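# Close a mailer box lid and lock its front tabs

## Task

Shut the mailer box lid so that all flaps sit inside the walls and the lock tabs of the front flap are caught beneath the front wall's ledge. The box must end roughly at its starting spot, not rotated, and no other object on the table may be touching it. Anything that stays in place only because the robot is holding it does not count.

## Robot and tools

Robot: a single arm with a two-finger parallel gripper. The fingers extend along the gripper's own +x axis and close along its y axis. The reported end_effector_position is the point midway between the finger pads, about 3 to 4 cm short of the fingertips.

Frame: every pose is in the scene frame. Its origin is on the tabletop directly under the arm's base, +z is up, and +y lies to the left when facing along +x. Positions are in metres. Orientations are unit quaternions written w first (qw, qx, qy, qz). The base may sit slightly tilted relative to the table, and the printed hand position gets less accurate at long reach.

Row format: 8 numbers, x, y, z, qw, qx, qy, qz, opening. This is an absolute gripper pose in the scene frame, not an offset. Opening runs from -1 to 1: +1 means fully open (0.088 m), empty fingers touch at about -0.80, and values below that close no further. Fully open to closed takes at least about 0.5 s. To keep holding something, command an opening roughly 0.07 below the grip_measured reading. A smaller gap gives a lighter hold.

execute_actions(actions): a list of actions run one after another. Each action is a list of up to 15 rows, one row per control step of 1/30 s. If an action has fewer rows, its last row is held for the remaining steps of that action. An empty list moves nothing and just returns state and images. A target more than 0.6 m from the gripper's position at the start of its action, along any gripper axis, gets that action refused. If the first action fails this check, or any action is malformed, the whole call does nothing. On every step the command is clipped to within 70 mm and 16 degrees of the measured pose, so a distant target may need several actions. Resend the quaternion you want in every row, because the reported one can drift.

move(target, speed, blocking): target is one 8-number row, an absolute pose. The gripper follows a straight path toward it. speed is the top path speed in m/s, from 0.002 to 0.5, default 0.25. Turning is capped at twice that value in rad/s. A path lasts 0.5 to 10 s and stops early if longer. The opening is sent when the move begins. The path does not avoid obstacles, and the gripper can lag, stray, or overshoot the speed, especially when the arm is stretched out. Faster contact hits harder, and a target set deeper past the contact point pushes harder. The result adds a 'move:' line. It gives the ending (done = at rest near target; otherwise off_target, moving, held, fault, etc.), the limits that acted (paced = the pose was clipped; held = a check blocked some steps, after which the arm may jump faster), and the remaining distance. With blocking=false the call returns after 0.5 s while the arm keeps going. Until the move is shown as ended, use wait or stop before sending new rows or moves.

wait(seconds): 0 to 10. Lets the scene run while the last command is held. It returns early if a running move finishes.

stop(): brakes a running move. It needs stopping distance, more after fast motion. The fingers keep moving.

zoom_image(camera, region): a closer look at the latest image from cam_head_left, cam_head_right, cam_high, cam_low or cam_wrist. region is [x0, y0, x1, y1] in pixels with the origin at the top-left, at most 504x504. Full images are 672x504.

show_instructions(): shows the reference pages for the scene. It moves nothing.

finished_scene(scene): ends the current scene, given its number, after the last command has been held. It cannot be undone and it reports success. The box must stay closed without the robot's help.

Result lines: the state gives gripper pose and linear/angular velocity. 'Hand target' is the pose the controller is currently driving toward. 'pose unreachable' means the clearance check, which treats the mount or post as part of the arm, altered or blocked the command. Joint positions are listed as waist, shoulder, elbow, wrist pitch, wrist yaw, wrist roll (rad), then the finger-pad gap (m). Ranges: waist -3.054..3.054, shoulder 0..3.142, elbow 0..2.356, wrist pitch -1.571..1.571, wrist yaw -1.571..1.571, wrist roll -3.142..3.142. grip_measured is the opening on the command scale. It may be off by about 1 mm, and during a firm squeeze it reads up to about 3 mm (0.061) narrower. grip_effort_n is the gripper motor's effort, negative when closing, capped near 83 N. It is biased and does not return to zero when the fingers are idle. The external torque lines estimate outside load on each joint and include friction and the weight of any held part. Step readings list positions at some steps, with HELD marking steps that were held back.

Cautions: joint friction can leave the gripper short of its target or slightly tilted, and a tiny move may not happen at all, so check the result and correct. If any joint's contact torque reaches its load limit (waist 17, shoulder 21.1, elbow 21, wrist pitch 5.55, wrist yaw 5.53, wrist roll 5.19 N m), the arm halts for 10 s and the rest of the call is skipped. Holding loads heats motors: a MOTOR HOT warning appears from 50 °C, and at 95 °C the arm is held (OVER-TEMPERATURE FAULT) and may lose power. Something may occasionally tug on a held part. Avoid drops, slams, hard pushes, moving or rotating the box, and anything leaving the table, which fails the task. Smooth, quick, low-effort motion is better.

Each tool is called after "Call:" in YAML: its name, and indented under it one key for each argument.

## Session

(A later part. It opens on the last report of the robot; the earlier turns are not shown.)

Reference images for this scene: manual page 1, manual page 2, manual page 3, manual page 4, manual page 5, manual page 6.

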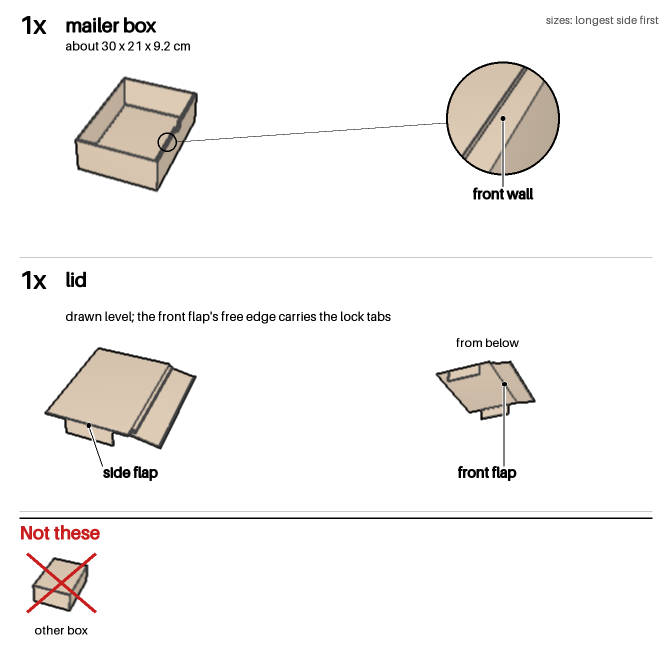

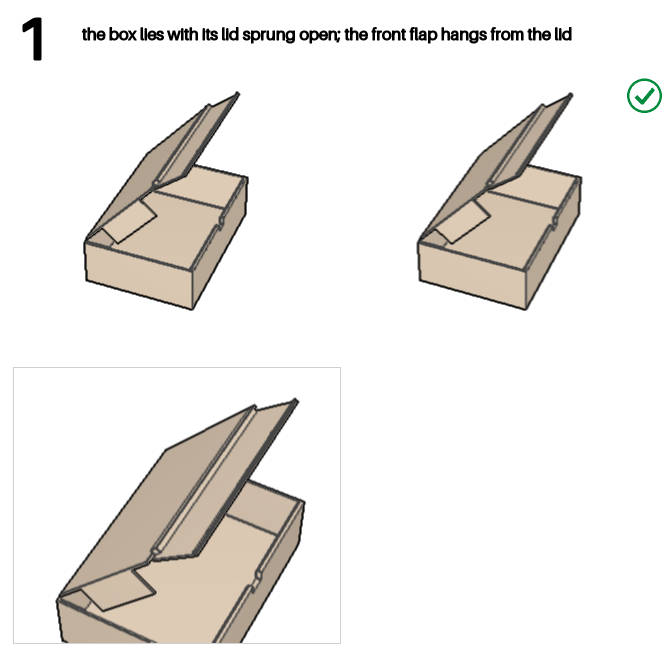

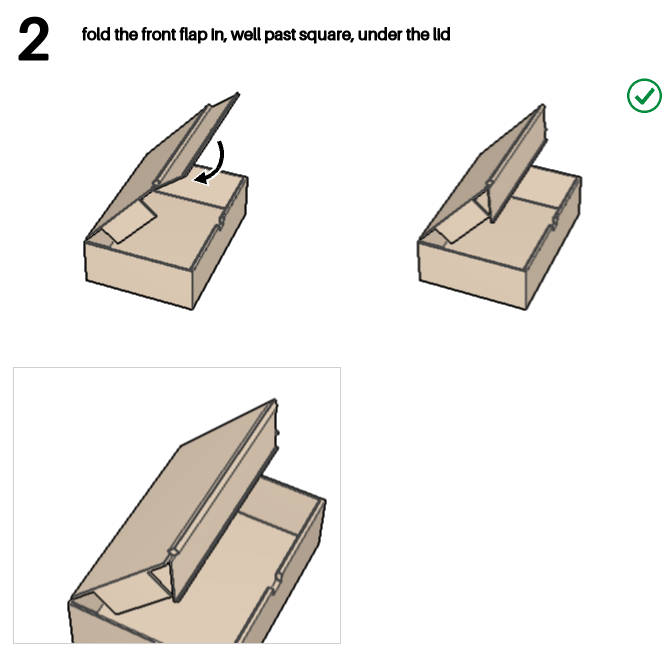

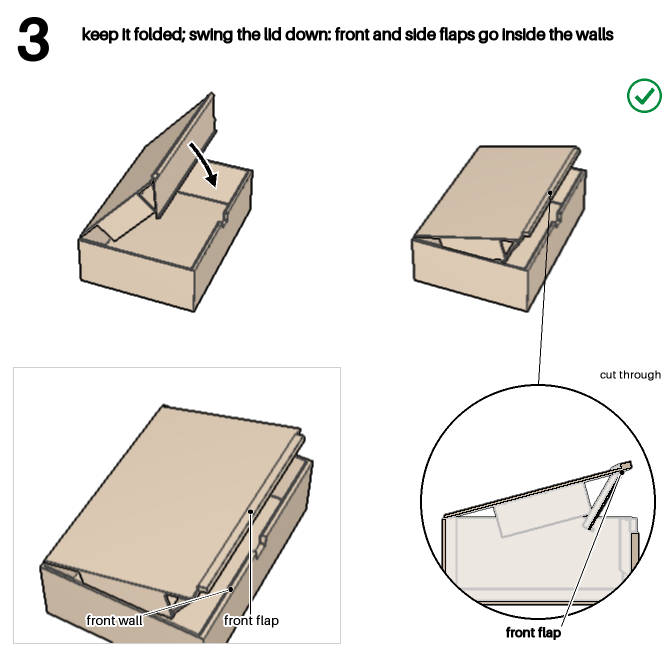

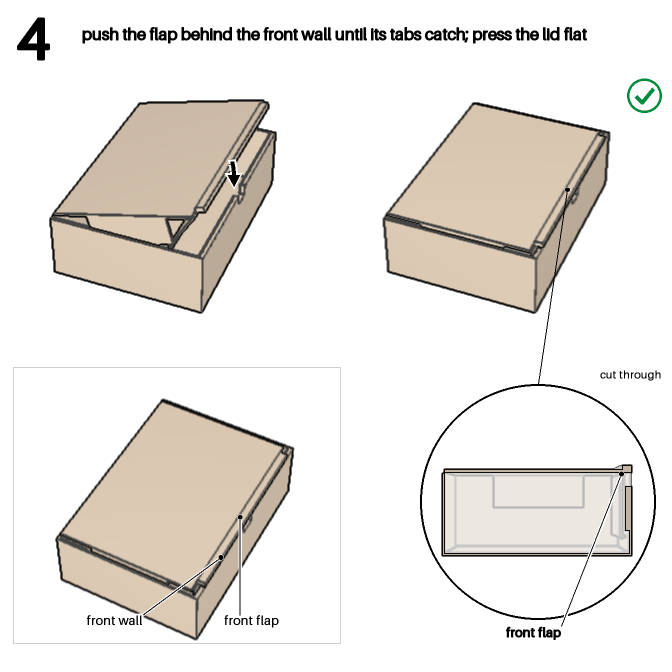

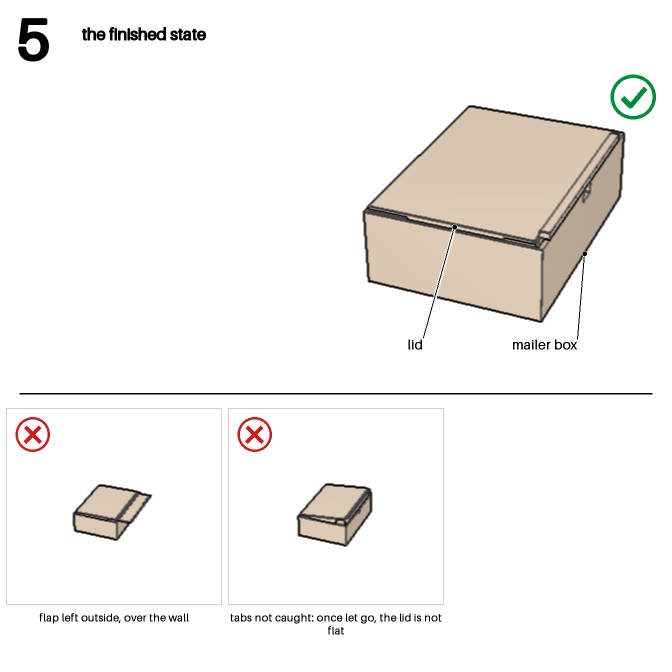

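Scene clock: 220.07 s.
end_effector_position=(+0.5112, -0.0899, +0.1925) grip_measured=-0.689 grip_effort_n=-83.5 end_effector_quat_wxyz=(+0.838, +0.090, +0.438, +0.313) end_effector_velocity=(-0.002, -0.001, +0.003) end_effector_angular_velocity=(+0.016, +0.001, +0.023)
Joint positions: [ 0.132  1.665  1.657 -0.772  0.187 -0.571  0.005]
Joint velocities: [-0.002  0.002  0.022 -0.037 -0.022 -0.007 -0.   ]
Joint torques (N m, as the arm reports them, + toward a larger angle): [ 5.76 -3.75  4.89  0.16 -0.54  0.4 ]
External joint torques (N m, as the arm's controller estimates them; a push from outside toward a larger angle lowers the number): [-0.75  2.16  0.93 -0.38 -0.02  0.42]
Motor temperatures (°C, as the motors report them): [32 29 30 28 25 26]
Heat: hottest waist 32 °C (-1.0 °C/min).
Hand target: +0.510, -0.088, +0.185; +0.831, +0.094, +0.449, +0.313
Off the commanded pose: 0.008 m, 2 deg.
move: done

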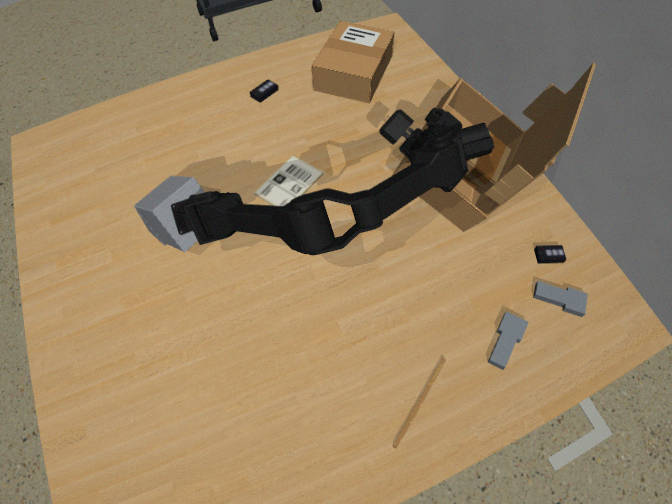

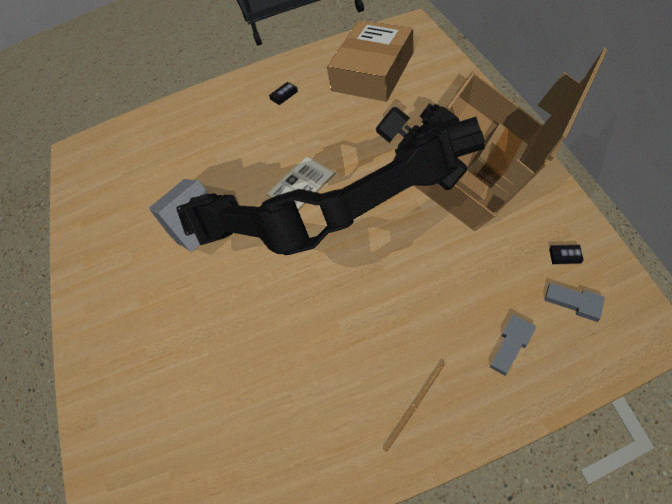

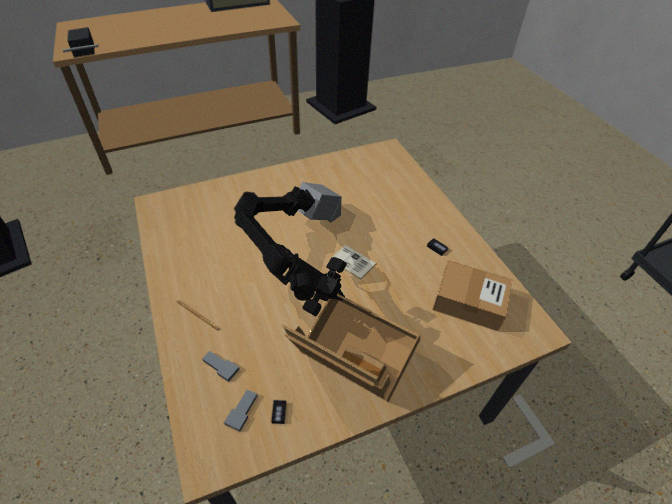

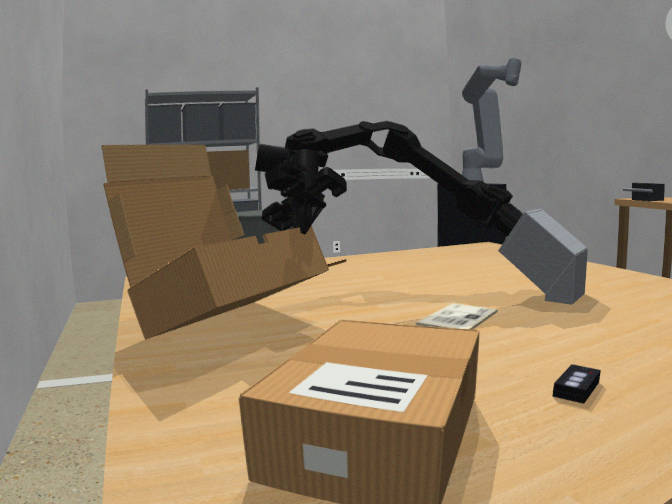

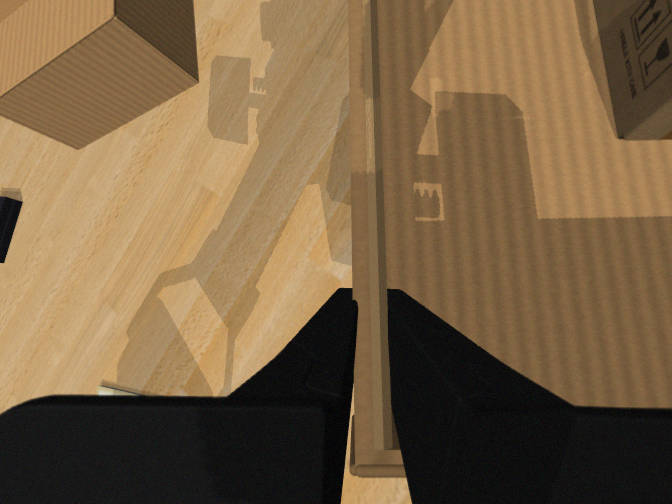

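Call:
move:
  target: [0.468,-0.066,0.16,0.865,-0.006,0.42,0.262,-0.76]
  speed: 0.05

Call:
move:
  target: [0.441,-0.043,0.114,0.893,-0.09,0.389,0.206,-0.76]
  speed: 0.04

Scene clock: 226.43 s.
end_effector_position=(+0.4706, -0.0647, +0.1615) grip_measured=-0.689 grip_effort_n=-83.5 end_effector_quat_wxyz=(+0.868, -0.003, +0.419, +0.266) end_effector_velocity=(-0.002, -0.002, -0.001) end_effector_angular_velocity=(-0.028, -0.011, -0.000)
Joint positions: [ 0.168  1.501  1.202 -0.372  0.35  -0.709  0.005]
Joint velocities: [ 0.002 -0.012 -0.022  0.022  0.022 -0.022 -0.   ]
Joint torques (N m, as the arm reports them, + toward a larger angle): [ 6.01 -4.71  3.48  0.76 -0.13 -0.05]
External joint torques (N m, as the arm's controller estimates them; a push from outside toward a larger angle lowers the number): [ 0.29  0.09 -0.36  0.09  0.32 -0.04]
Motor temperatures (°C, as the motors report them): [33 30 30 28 25 26]
Heat: hottest waist 33 °C (+0.0 °C/min).
Hand target: +0.468, -0.066, +0.160; +0.868, -0.006, +0.422, +0.263
Off the commanded pose: 0.003 m, 1 deg.
move: done

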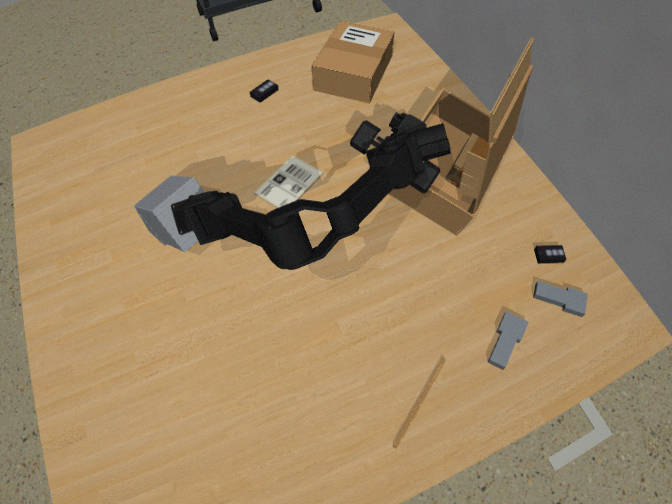

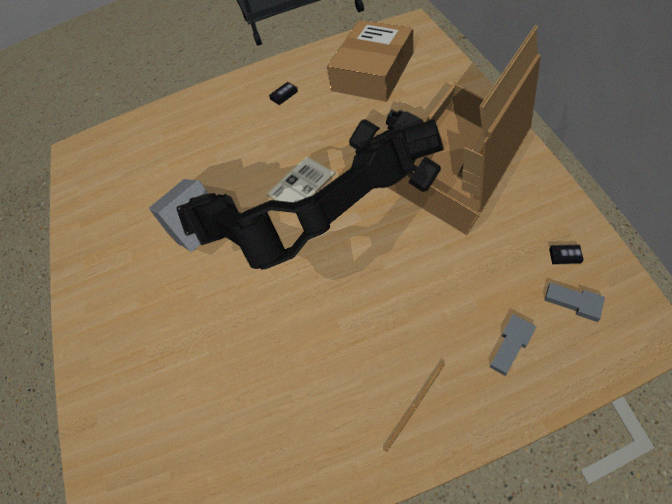

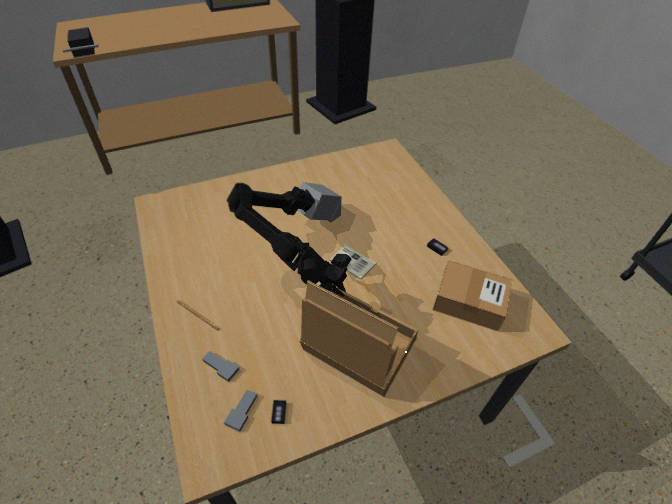

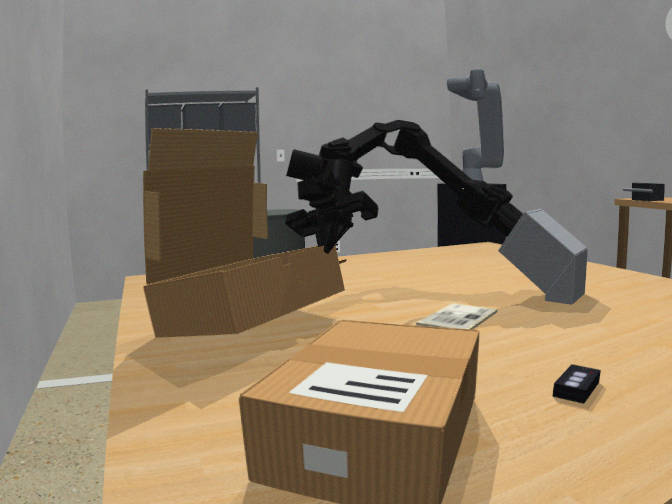

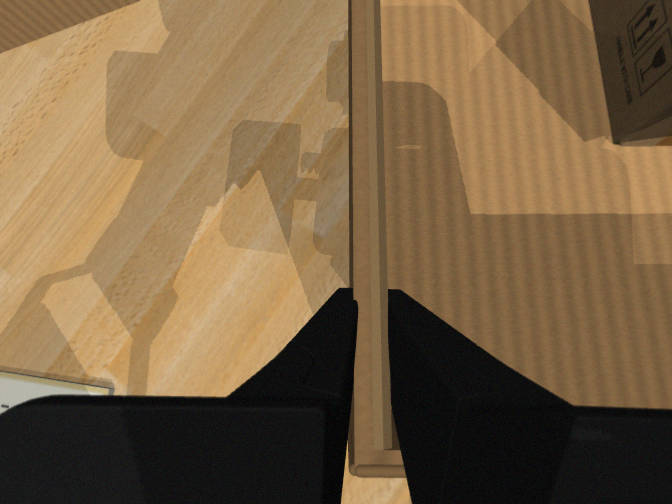

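Scene clock: 229.50 s.
end_effector_position=(+0.4447, -0.0431, +0.1197) grip_measured=-0.689 grip_effort_n=-83.5 end_effector_quat_wxyz=(+0.896, -0.087, +0.382, +0.207) end_effector_velocity=(-0.002, +0.001, -0.001) end_effector_angular_velocity=(-0.009, -0.013, +0.012)
Joint positions: [ 0.15   1.474  0.837  0.149  0.435 -0.905  0.005]
Joint velocities: [-0.002 -0.002 -0.017  0.022 -0.007 -0.022 -0.   ]
Joint torques (N m, as the arm reports them, + toward a larger angle): [ 4.68 -3.52  2.82  0.97 -0.2   0.  ]
External joint torques (N m, as the arm's controller estimates them; a push from outside toward a larger angle lowers the number): [-0.68  0.8  -0.55  0.19  0.22 -0.01]
Motor temperatures (°C, as the motors report them): [33 30 30 28 25 26]
Heat: hottest waist 33 °C (+0.0 °C/min).
Hand target: +0.441, -0.043, +0.114; +0.893, -0.090, +0.389, +0.206
Off the commanded pose: 0.007 m, 1 deg.
move: done

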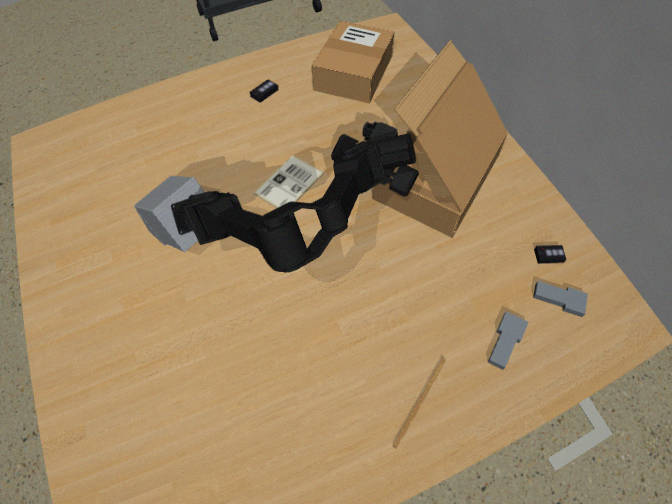

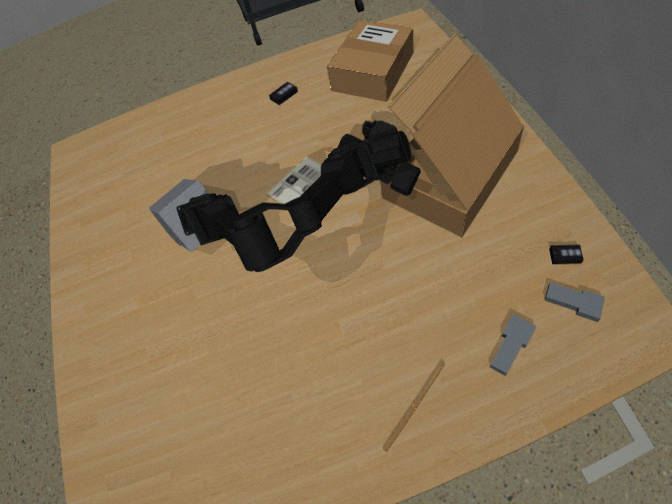

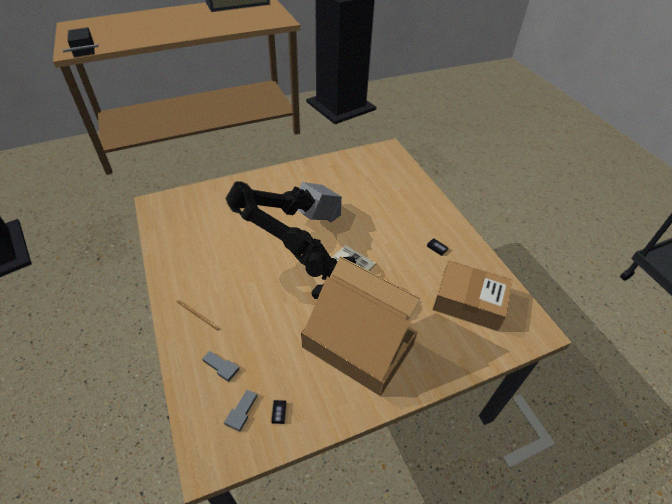

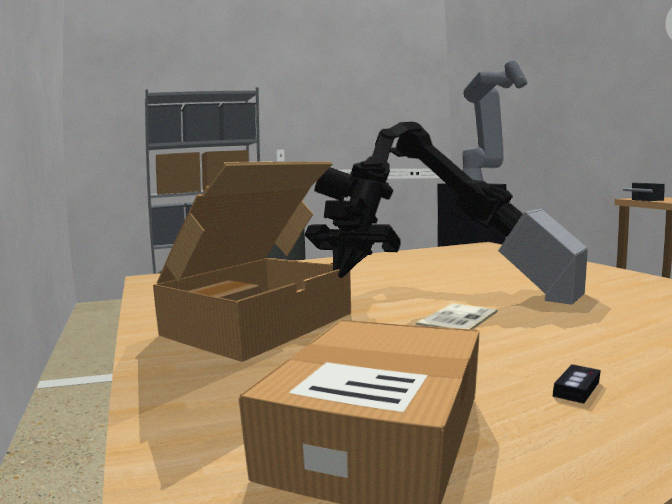

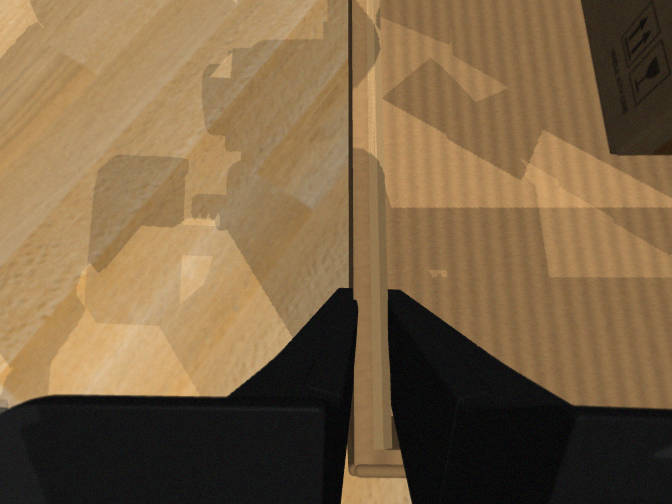

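Call:
move:
  target: [0.444,-0.043,0.12,0.893,-0.09,0.389,0.206,0]

Call:
move:
  target: [0.39,-0.075,0.18,0.893,-0.09,0.389,0.206,0]
  speed: 0.15

Call:
move:
  target: [0.405,-0.122,0.291,0.957,0.169,0.04,0.229,1]

Call:
move:
  target: [0.45,-0.098,0.291,0.957,0.169,0.04,0.229,1]
  speed: 0.08

Scene clock: 252.27 s.
end_effector_position=(+0.4430, -0.0415, +0.1203) grip_measured=-0.005 grip_effort_n=17.9 end_effector_quat_wxyz=(+0.894, -0.091, +0.386, +0.209) end_effector_velocity=(+0.000, -0.000, +0.000) end_effector_angular_velocity=(-0.009, -0.007, +0.020)
Joint positions: [ 0.158  1.474  0.839  0.137  0.448 -0.903  0.039]
Joint velocities: [-0.002 -0.002  0.002 -0.007 -0.007 -0.022  0.001]
Joint torques (N m, as the arm reports them, + toward a larger angle): [ 5.55 -3.56  4.85  0.6  -0.2   0.18]
External joint torques (N m, as the arm's controller estimates them; a push from outside toward a larger angle lowers the number): [ 0.18  0.75  1.36 -0.22  0.21  0.17]
Motor temperatures (°C, as the motors report them): [33 30 29 29 25 26]
Heat: hottest waist 33 °C (+1.0 °C/min).
Hand target: +0.444, -0.043, +0.120; +0.893, -0.090, +0.389, +0.206
Off the commanded pose: 0.002 m, 0 deg.
move: done

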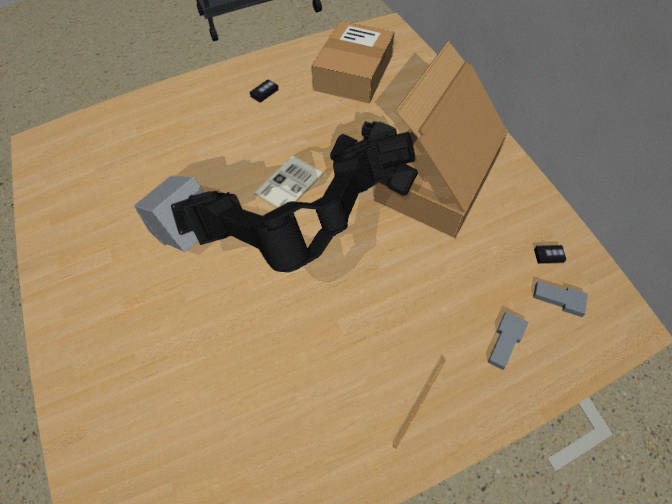

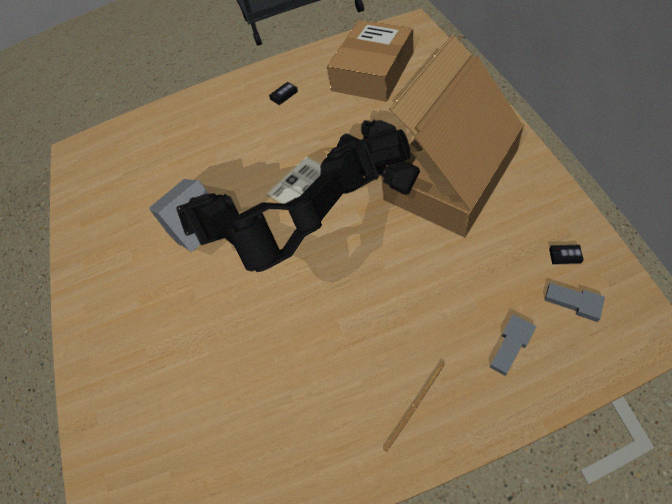

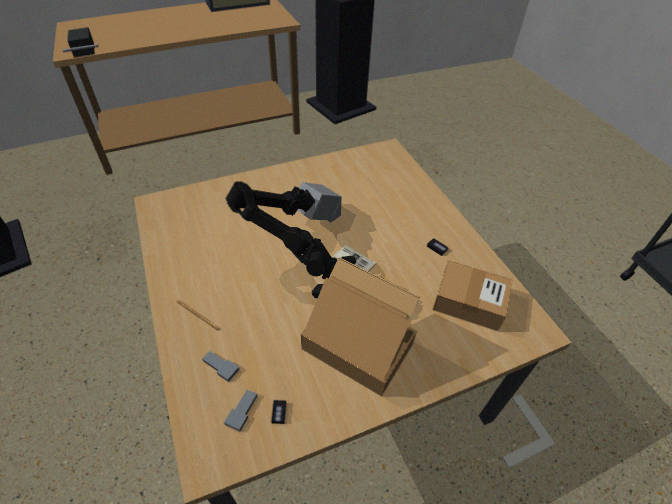

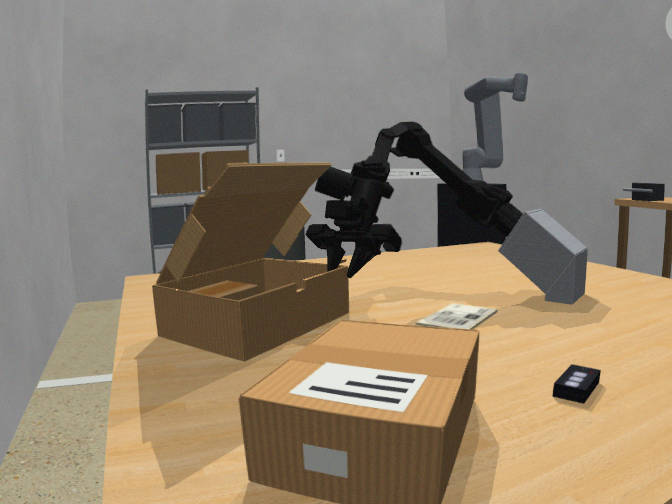

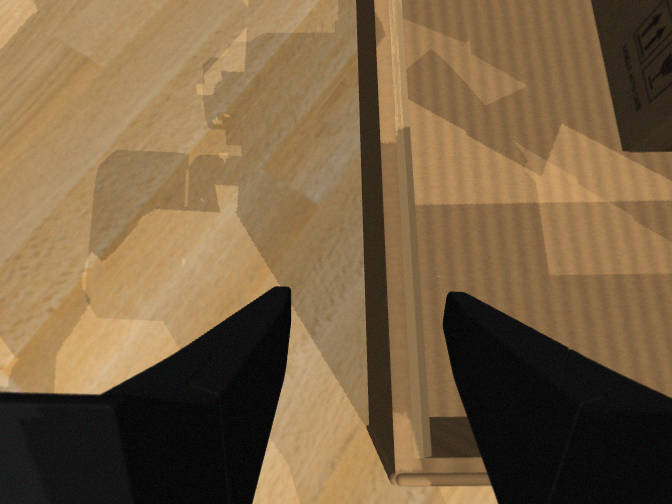

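Scene clock: 253.43 s.
end_effector_position=(+0.3932, -0.0755, +0.1813) grip_measured=-0.002 grip_effort_n=17.9 end_effector_quat_wxyz=(+0.895, -0.090, +0.386, +0.206) end_effector_velocity=(-0.003, +0.002, +0.002) end_effector_angular_velocity=(+0.002, -0.011, +0.038)
Joint positions: [ 0.301  1.153  0.787 -0.167  0.575 -0.821  0.039]
Joint velocities: [ 0.002 -0.012 -0.002 -0.022 -0.022 -0.022 -0.   ]
Joint torques (N m, as the arm reports them, + toward a larger angle): [ 4.02 -2.62  3.84  0.66 -0.2   0.16]
External joint torques (N m, as the arm's controller estimates them; a push from outside toward a larger angle lowers the number): [ 0.28 -0.05 -0.18 -0.2   0.17  0.16]
Motor temperatures (°C, as the motors report them): [33 30 29 28 25 26]
Heat: hottest waist 33 °C (+1.0 °C/min).
Hand target: +0.390, -0.075, +0.180; +0.893, -0.090, +0.389, +0.206
Off the commanded pose: 0.003 m, 0 deg.
move: done

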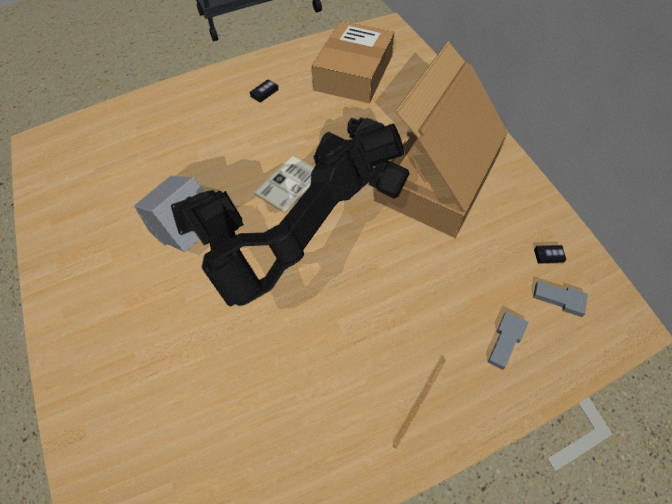

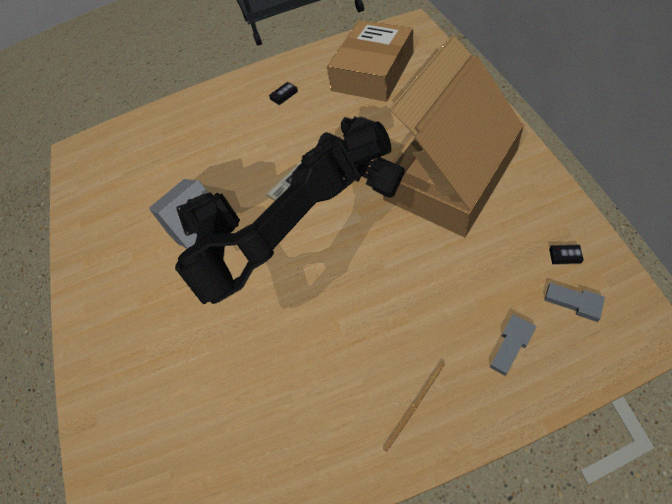

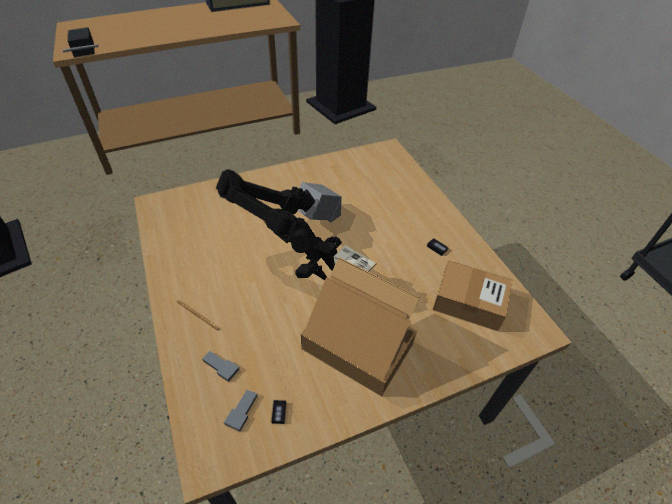

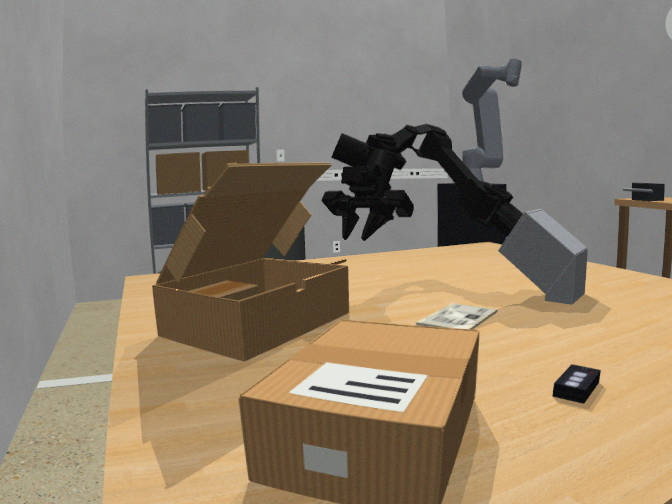

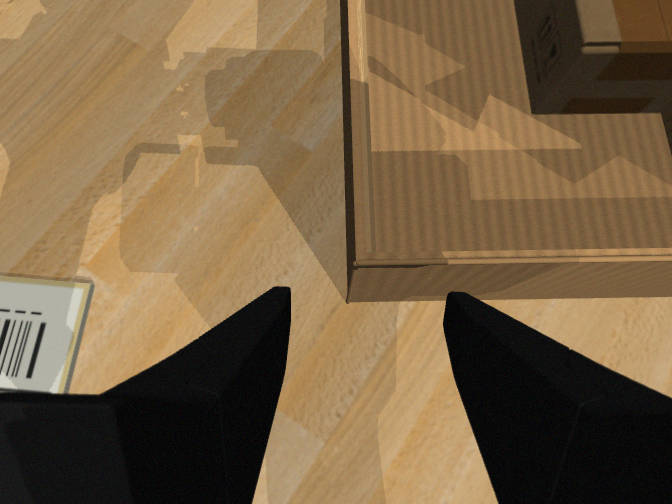

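Scene clock: 255.70 s.
end_effector_position=(+0.4070, -0.1228, +0.2922) grip_measured=+0.996 grip_effort_n=17.9 end_effector_quat_wxyz=(+0.959, +0.166, +0.040, +0.227) end_effector_velocity=(-0.001, +0.001, -0.001) end_effector_angular_velocity=(-0.005, -0.002, +0.009)
Joint positions: [ 0.114  0.882  0.706  0.152 -0.267 -0.62   0.088]
Joint velocities: [-0.002 -0.002 -0.002 -0.007 -0.007 -0.007 -0.   ]
Joint torques (N m, as the arm reports them, + toward a larger angle): [ 2.37 -2.63  4.18  1.23 -0.84  0.14]
External joint torques (N m, as the arm's controller estimates them; a push from outside toward a larger angle lowers the number): [-0.13  0.05 -0.12  0.19 -0.22  0.16]
Motor temperatures (°C, as the motors report them): [33 30 29 29 25 26]
Heat: hottest waist 33 °C (+1.0 °C/min).
Hand target: +0.405, -0.122, +0.291; +0.958, +0.169, +0.040, +0.228
Off the commanded pose: 0.002 m, 0 deg.
move: done

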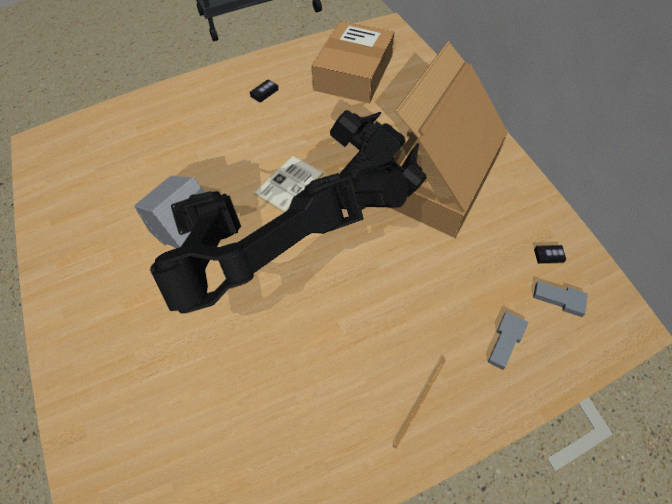

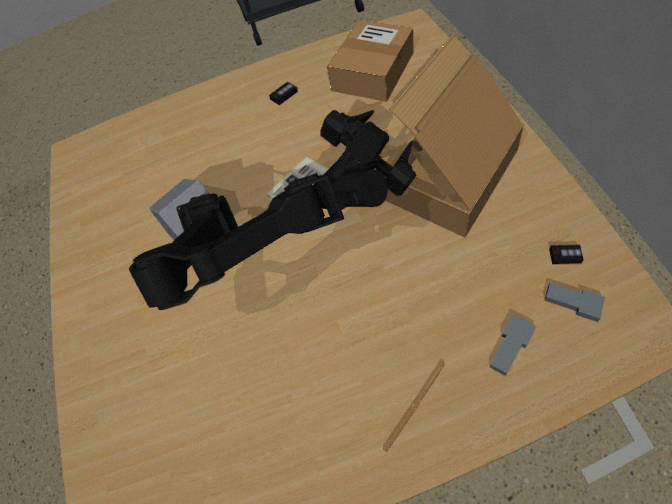

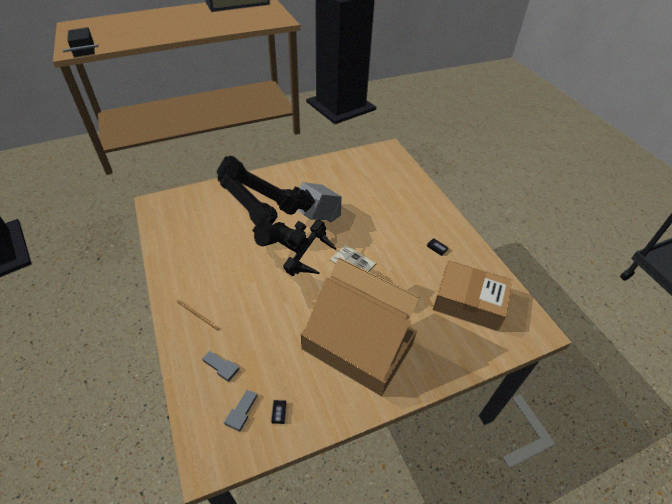

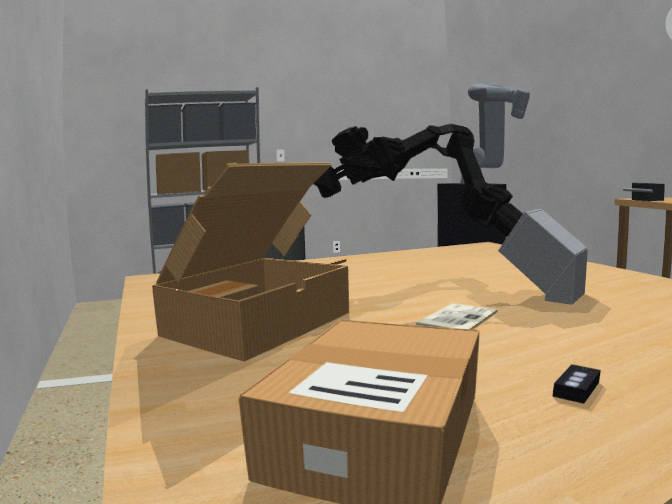

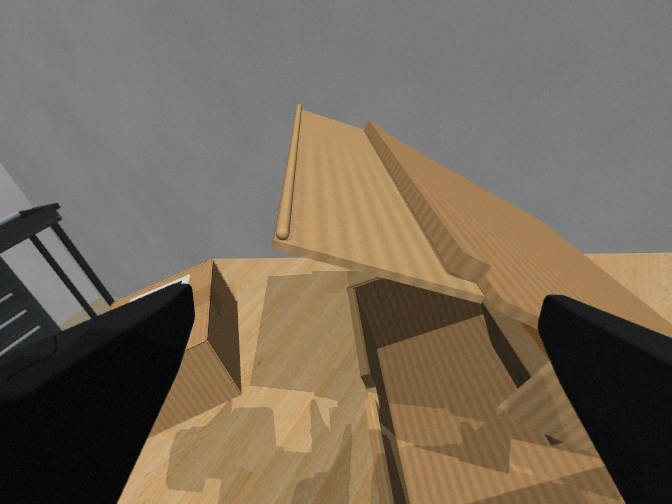

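Scene clock: 256.80 s.
end_effector_position=(+0.4477, -0.0980, +0.2910) grip_measured=+0.996 grip_effort_n=17.9 end_effector_quat_wxyz=(+0.958, +0.168, +0.039, +0.231) end_effector_velocity=(+0.000, +0.000, -0.002) end_effector_angular_velocity=(-0.011, +0.008, +0.000)
Joint positions: [ 0.172  1.092  0.779  0.286 -0.217 -0.618  0.088]
Joint velocities: [-0.002  0.002  0.002 -0.007  0.007 -0.007  0.   ]
Joint torques (N m, as the arm reports them, + toward a larger angle): [ 3.95 -2.03  5.94  1.23 -0.44  0.14]
External joint torques (N m, as the arm's controller estimates them; a push from outside toward a larger angle lowers the number): [0.36 1.18 1.78 0.2  0.15 0.15]
Motor temperatures (°C, as the motors report them): [33 30 30 29 25 26]
Heat: hottest waist 33 °C (+1.0 °C/min).
Hand target: +0.450, -0.098, +0.291; +0.958, +0.169, +0.040, +0.229
Off the commanded pose: 0.002 m, 0 deg.
move: done

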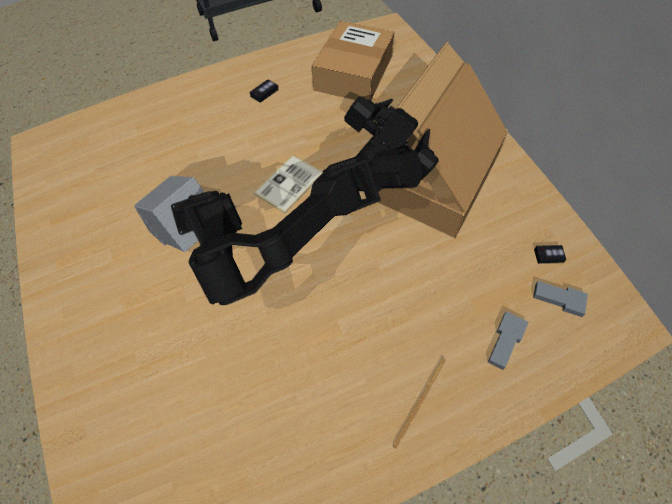

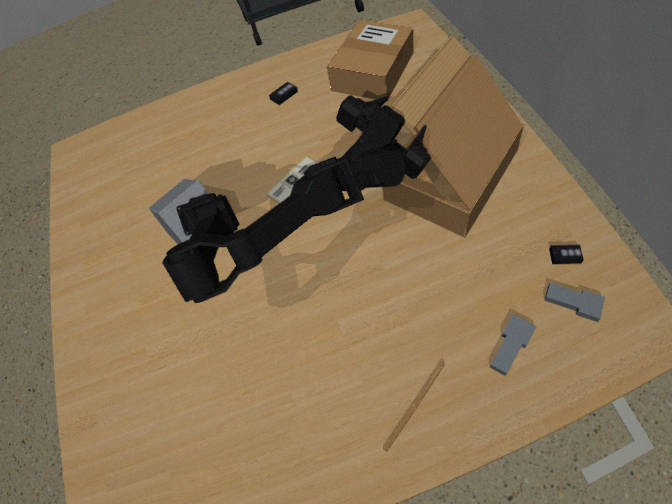

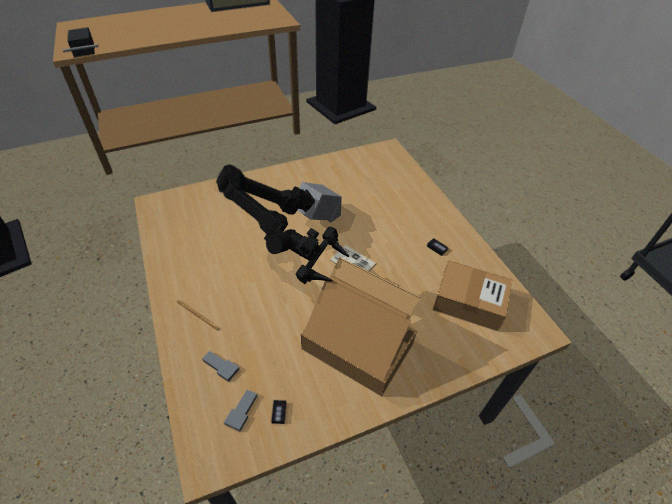

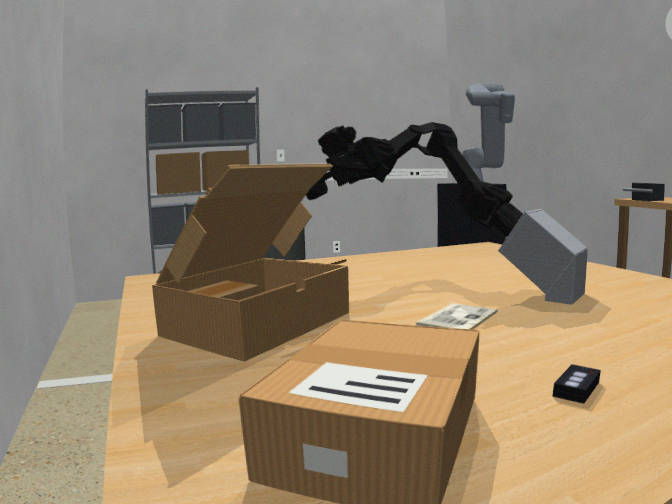

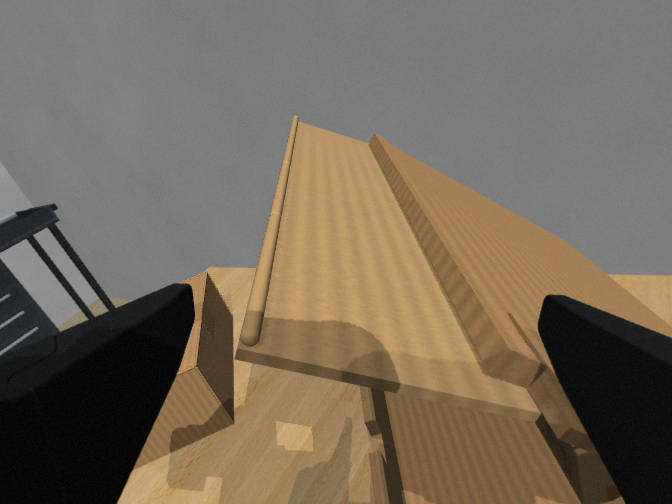

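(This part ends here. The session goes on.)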